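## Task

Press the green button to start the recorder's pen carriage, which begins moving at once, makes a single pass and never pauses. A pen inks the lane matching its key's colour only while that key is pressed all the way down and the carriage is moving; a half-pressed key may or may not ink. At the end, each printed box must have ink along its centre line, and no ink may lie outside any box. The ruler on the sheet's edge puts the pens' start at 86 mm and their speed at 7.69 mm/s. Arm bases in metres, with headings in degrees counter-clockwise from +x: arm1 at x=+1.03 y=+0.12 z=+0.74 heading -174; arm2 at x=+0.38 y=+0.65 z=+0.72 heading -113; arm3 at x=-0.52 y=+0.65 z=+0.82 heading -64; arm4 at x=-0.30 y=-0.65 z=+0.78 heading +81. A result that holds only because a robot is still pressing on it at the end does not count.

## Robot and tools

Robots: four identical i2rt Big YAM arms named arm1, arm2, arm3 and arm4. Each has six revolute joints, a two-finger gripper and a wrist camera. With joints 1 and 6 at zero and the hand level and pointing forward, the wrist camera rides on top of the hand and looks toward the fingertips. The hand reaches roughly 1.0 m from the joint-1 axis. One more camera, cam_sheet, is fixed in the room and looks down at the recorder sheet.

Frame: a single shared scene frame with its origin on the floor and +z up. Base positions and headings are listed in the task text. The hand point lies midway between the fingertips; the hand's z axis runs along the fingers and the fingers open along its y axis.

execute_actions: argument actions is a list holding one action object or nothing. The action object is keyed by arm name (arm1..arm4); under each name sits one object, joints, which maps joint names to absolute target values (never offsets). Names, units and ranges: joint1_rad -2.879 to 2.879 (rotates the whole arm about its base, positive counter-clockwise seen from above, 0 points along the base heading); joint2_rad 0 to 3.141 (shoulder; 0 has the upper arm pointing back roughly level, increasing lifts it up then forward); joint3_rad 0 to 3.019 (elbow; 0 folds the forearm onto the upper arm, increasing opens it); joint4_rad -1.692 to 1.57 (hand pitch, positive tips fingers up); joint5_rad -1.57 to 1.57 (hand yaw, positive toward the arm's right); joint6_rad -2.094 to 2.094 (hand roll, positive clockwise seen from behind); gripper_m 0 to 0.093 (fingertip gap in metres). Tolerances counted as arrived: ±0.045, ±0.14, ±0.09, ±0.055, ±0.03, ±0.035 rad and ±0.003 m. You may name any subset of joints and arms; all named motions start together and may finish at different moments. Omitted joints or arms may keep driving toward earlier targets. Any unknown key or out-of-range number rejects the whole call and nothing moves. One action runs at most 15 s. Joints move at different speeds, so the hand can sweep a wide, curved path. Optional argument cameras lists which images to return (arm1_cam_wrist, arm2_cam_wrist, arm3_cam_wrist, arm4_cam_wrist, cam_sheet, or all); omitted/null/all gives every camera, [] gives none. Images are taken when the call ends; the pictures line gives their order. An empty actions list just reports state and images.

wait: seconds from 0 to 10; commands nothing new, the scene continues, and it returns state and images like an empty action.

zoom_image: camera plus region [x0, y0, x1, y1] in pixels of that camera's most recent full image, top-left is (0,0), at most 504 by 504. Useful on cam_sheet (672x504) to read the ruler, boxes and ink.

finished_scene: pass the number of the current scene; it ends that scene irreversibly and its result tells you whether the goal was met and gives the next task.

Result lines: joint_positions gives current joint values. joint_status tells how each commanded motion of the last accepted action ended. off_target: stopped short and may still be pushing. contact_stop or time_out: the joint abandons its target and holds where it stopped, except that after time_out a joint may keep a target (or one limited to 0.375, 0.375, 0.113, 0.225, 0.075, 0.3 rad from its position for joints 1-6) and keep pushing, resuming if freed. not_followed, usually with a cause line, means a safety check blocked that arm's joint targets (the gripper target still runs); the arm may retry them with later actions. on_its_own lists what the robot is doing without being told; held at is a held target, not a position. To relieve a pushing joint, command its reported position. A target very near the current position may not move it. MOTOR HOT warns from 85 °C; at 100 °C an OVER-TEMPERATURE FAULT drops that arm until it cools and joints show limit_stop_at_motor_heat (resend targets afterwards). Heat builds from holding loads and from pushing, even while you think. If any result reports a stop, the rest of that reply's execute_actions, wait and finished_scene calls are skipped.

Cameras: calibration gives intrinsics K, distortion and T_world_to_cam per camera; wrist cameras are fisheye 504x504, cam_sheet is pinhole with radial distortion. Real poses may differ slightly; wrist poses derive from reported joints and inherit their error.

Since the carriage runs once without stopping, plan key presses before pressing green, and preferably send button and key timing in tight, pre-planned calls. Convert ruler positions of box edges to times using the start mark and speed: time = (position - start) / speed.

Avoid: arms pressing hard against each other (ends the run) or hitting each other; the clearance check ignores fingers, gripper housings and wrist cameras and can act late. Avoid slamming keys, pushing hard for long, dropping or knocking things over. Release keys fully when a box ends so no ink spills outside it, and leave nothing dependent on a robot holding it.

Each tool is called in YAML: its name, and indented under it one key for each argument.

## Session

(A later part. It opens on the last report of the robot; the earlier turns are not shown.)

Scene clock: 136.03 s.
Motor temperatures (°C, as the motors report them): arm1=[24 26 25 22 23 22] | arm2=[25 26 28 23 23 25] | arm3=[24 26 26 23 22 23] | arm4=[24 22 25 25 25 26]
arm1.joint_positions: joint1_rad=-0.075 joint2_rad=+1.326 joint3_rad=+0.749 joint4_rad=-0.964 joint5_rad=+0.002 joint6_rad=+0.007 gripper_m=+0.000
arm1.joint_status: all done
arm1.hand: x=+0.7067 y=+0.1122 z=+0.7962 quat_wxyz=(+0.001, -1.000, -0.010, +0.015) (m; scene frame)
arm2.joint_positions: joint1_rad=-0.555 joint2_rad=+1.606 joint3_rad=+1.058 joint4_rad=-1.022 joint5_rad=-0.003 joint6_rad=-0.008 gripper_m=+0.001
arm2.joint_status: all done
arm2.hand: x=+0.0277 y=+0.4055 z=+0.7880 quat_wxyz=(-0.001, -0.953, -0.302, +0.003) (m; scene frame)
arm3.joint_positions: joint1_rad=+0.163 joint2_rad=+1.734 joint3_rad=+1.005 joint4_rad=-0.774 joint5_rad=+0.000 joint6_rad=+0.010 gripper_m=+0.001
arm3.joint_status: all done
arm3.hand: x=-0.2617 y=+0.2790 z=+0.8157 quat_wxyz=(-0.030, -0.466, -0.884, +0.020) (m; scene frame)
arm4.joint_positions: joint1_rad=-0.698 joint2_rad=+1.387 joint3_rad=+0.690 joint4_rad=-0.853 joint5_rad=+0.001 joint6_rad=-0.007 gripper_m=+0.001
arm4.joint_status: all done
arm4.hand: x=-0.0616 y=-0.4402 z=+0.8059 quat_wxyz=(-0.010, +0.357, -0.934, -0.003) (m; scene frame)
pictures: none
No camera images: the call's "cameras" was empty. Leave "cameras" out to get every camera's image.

execute_actions:
  actions:
    - {"arm1":{"joints":{"joint2_rad":1.5}},"arm2":{"joints":{"joint2_rad":1.75}},"arm3":{"joints":{"joint2_rad":1.55,"joint3_rad":1.05,"joint4_rad":-1.06}},"arm4":{"joints":{"joint2_rad":1.57}}}
  cameras: ["arm1_cam_wrist","arm4_cam_wrist"]

execute_actions:
  actions:
    - {"arm1":{"joints":{"joint2_rad":1.34}},"arm2":{"joints":{"joint2_rad":1.59}},"arm3":{"joints":{"joint1_rad":0.835,"joint2_rad":1.25,"joint3_rad":0.75,"joint4_rad":-1.06}},"arm4":{"joints":{"joint2_rad":1.40}}}
  cameras: []

execute_actions:
  actions:
    - {"arm3":{"joints":{"joint2_rad":1.47,"joint3_rad":0.625,"joint4_rad":-0.705}}}

Scene clock: 146.53 s.
Motor temperatures (°C, as the motors report them): arm1=[24 26 26 22 23 22] | arm2=[25 26 28 23 23 25] | arm3=[24 26 26 23 22 23] | arm4=[24 22 26 25 25 26]
arm1.joint_positions: joint1_rad=-0.075 joint2_rad=+1.454 joint3_rad=+0.768 joint4_rad=-0.968 joint5_rad=+0.002 joint6_rad=+0.007 gripper_m=+0.000
arm1.joint_status: all done
arm1.hand: x=+0.7099 y=+0.1123 z=+0.7634 quat_wxyz=(+0.002, -0.999, -0.010, -0.041) (m; scene frame)
arm2.joint_positions: joint1_rad=-0.555 joint2_rad=+1.675 joint3_rad=+1.077 joint4_rad=-1.025 joint5_rad=-0.003 joint6_rad=-0.008 gripper_m=+0.001
arm2.joint_status: all done
arm2.hand: x=+0.0255 y=+0.4041 z=+0.7658 quat_wxyz=(+0.007, -0.953, -0.302, -0.022) (m; scene frame)
arm3.joint_positions: joint1_rad=+0.163 joint2_rad=+1.532 joint3_rad=+1.019 joint4_rad=-1.050 joint5_rad=+0.000 joint6_rad=+0.010 gripper_m=+0.001
arm3.joint_status: all done
arm3.hand: x=-0.2854 y=+0.3142 z=+0.9007 quat_wxyz=(-0.003, -0.467, -0.884, +0.006) (m; scene frame)
arm4.joint_positions: joint1_rad=-0.698 joint2_rad=+1.512 joint3_rad=+0.710 joint4_rad=-0.857 joint5_rad=+0.001 joint6_rad=-0.007 gripper_m=+0.001
arm4.joint_status: all done
arm4.hand: x=-0.0663 y=-0.4443 z=+0.7746 quat_wxyz=(+0.042, +0.357, -0.933, +0.016) (m; scene frame)
pictures: arm1_cam_wrist, arm4_cam_wrist
camera_calibration (this result's frames):
arm1_cam_wrist: T_world_to_cam=[[-0.0223713, 0.999568, -0.0190805, -0.0752901], [0.762382, 0.0294029, 0.646459, -1.03758], [0.64674, -0.0000845523, -0.76271, 0.250532], [0, 0, 0, 1]] pos_world=[0.627318, 0.105787, 0.860398]
arm4_cam_wrist: T_world_to_cam=[[0.654385, -0.756131, -0.00683409, -0.287301], [-0.562788, -0.493056, 0.66345, -0.764101], [-0.505024, -0.430305, -0.74819, 0.476069], [0, 0, 0, 1]] pos_world=[-0.00159557, -0.389126, 0.861169]
Images, in order (width x height): arm1_cam_wrist 504x504, arm4_cam_wrist 504x504.

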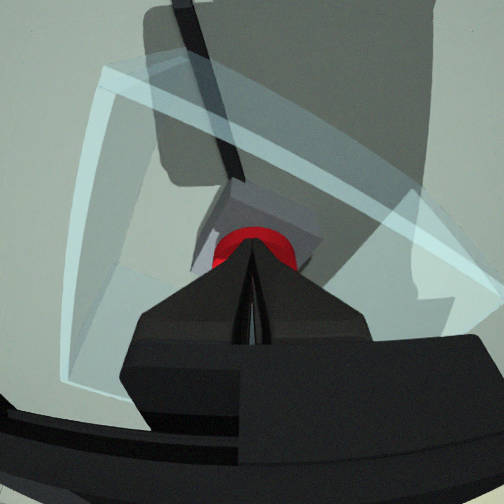

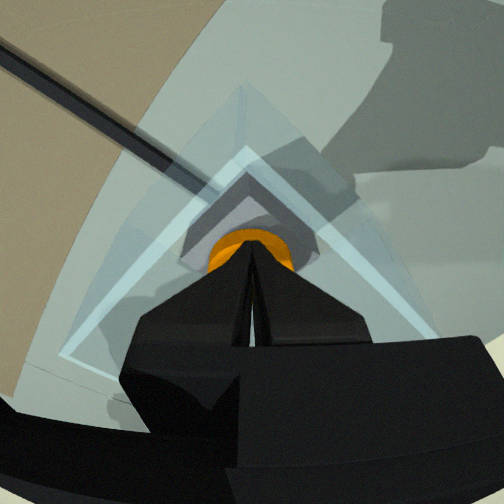

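Scene clock: 147.80 s.
Motor temperatures (°C, as the motors report them): arm1=[24 26 26 22 23 22] | arm2=[25 26 28 23 23 25] | arm3=[24 26 26 23 22 23] | arm4=[24 22 26 25 25 26]
arm1.joint_positions: joint1_rad=-0.075 joint2_rad=+1.336 joint3_rad=+0.754 joint4_rad=-0.968 joint5_rad=+0.002 joint6_rad=+0.007 gripper_m=+0.000
arm1.joint_status: all done
arm1.hand: x=+0.7061 y=+0.1122 z=+0.7947 quat_wxyz=(+0.001, -1.000, -0.010, +0.011) (m; scene frame)
arm2.joint_positions: joint1_rad=-0.555 joint2_rad=+1.596 joint3_rad=+1.077 joint4_rad=-1.025 joint5_rad=-0.003 joint6_rad=-0.008 gripper_m=+0.001
arm2.joint_status: all done
arm2.hand: x=+0.0209 y=+0.4007 z=+0.7988 quat_wxyz=(-0.005, -0.953, -0.302, +0.016) (m; scene frame)
arm3.joint_positions: joint1_rad=+0.833 joint2_rad=+1.245 joint3_rad=+0.757 joint4_rad=-1.052 joint5_rad=+0.000 joint6_rad=+0.010 gripper_m=+0.001
arm3.joint_status: all done
arm3.hand: x=-0.2232 y=+0.5613 z=+0.9062 quat_wxyz=(-0.013, -0.150, -0.989, +0.006) (m; scene frame)
arm4.joint_positions: joint1_rad=-0.698 joint2_rad=+1.398 joint3_rad=+0.690 joint4_rad=-0.851 joint5_rad=+0.001 joint6_rad=-0.007 gripper_m=+0.001
arm4.joint_status: all done
arm4.hand: x=-0.0622 y=-0.4406 z=+0.8026 quat_wxyz=(-0.005, +0.357, -0.934, -0.002) (m; scene frame)
pictures: none
No camera images: the call's "cameras" was empty. Leave "cameras" out to get every camera's image.

Scene clock: 148.87 s.
Motor temperatures (°C, as the motors report them): arm1=[24 26 26 22 23 22] | arm2=[25 26 28 23 23 25] | arm3=[24 26 26 23 22 23] | arm4=[24 22 26 25 25 26]
arm1.joint_positions: joint1_rad=-0.075 joint2_rad=+1.336 joint3_rad=+0.754 joint4_rad=-0.968 joint5_rad=+0.002 joint6_rad=+0.007 gripper_m=+0.000
arm1.joint_status: not commanded
arm1.hand: x=+0.7061 y=+0.1122 z=+0.7947 quat_wxyz=(+0.001, -1.000, -0.010, +0.011) (m; scene frame)
arm2.joint_positions: joint1_rad=-0.555 joint2_rad=+1.596 joint3_rad=+1.077 joint4_rad=-1.025 joint5_rad=-0.003 joint6_rad=-0.008 gripper_m=+0.001
arm2.joint_status: not commanded
arm2.hand: x=+0.0209 y=+0.4007 z=+0.7988 quat_wxyz=(-0.005, -0.953, -0.302, +0.016) (m; scene frame)
arm3.joint_positions: joint1_rad=+0.833 joint2_rad=+1.478 joint3_rad=+0.620 joint4_rad=-0.717 joint5_rad=+0.000 joint6_rad=+0.010 gripper_m=+0.001
arm3.joint_status: all done
arm3.hand: x=-0.2299 y=+0.5624 z=+0.7994 quat_wxyz=(+0.004, -0.150, -0.989, +0.003) (m; scene frame)
arm4.joint_positions: joint1_rad=-0.698 joint2_rad=+1.398 joint3_rad=+0.690 joint4_rad=-0.851 joint5_rad=+0.001 joint6_rad=-0.007 gripper_m=+0.001
arm4.joint_status: not commanded
arm4.hand: x=-0.0622 y=-0.4406 z=+0.8026 quat_wxyz=(-0.005, +0.357, -0.934, -0.002) (m; scene frame)
pictures: arm1_cam_wrist, arm2_cam_wrist, arm3_cam_wrist, arm4_cam_wrist, cam_sheet
camera_calibration (this result's frames):
arm1_cam_wrist: T_world_to_cam=[[-0.0244285, 0.999513, -0.0194043, -0.0729454], [0.825428, 0.0311163, 0.56365, -1.03382], [0.563979, -0.00224772, -0.825786, 0.385674], [0, 0, 0, 1]] pos_world=[0.634046, 0.105945, 0.899779]
arm2_cam_wrist: T_world_to_cam=[[-0.59963, 0.800217, -0.00987439, -0.298573], [0.661597, 0.502624, 0.55647, -0.651465], [0.45026, 0.327143, -0.830809, 0.644715], [0, 0, 0, 1]] pos_world=[-0.0383156, 0.355451, 0.895208]
arm3_cam_wrist: T_world_to_cam=[[-0.307855, -0.951432, 0.00138144, 0.465445], [-0.755841, 0.245449, 0.607008, -0.790746], [-0.577866, 0.185826, -0.794694, 0.518348], [0, 0, 0, 1]] pos_world=[-0.154853, 0.540605, 0.891274]
arm4_cam_wrist: T_world_to_cam=[[0.654927, -0.755651, -0.00784677, -0.285998], [-0.609766, -0.534564, 0.585172, -0.737004], [-0.446381, -0.37846, -0.810871, 0.577516], [0, 0, 0, 1]] pos_world=[-0.00430022, -0.391523, 0.897321]
Images, in order (width x height): arm1_cam_wrist 504x504, arm2_cam_wrist 504x504, arm3_cam_wrist 504x504, arm4_cam_wrist 504x504, cam_sheet 672x504.

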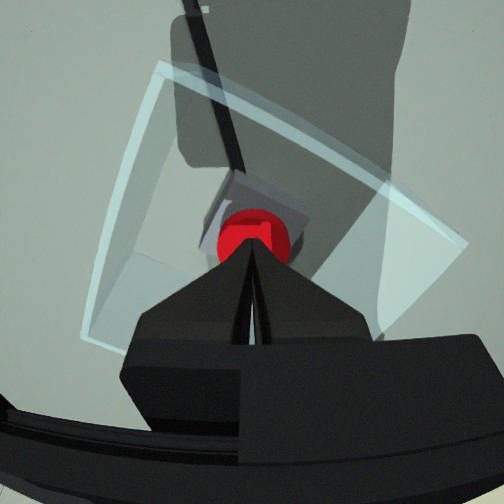

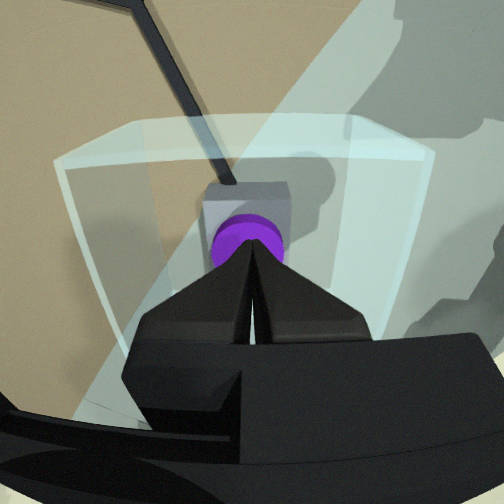

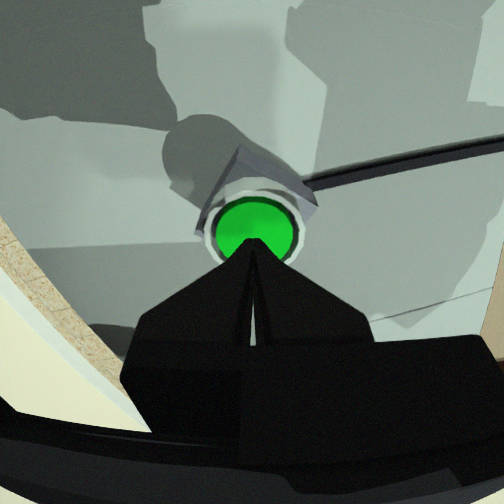

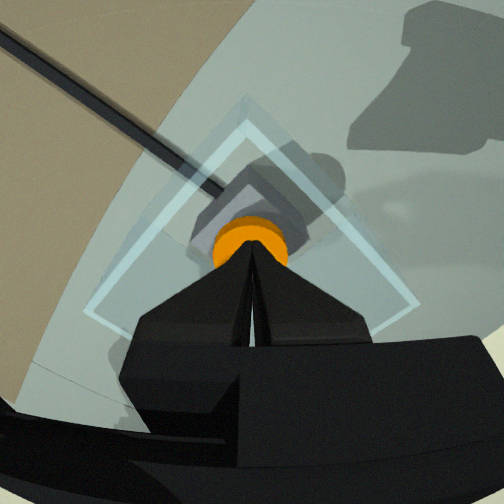

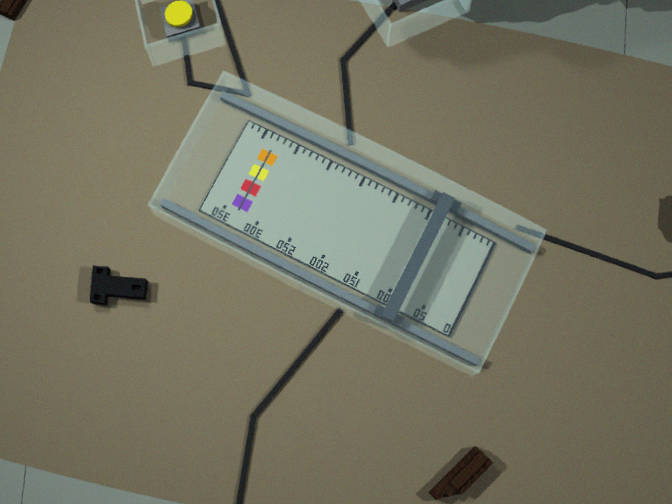

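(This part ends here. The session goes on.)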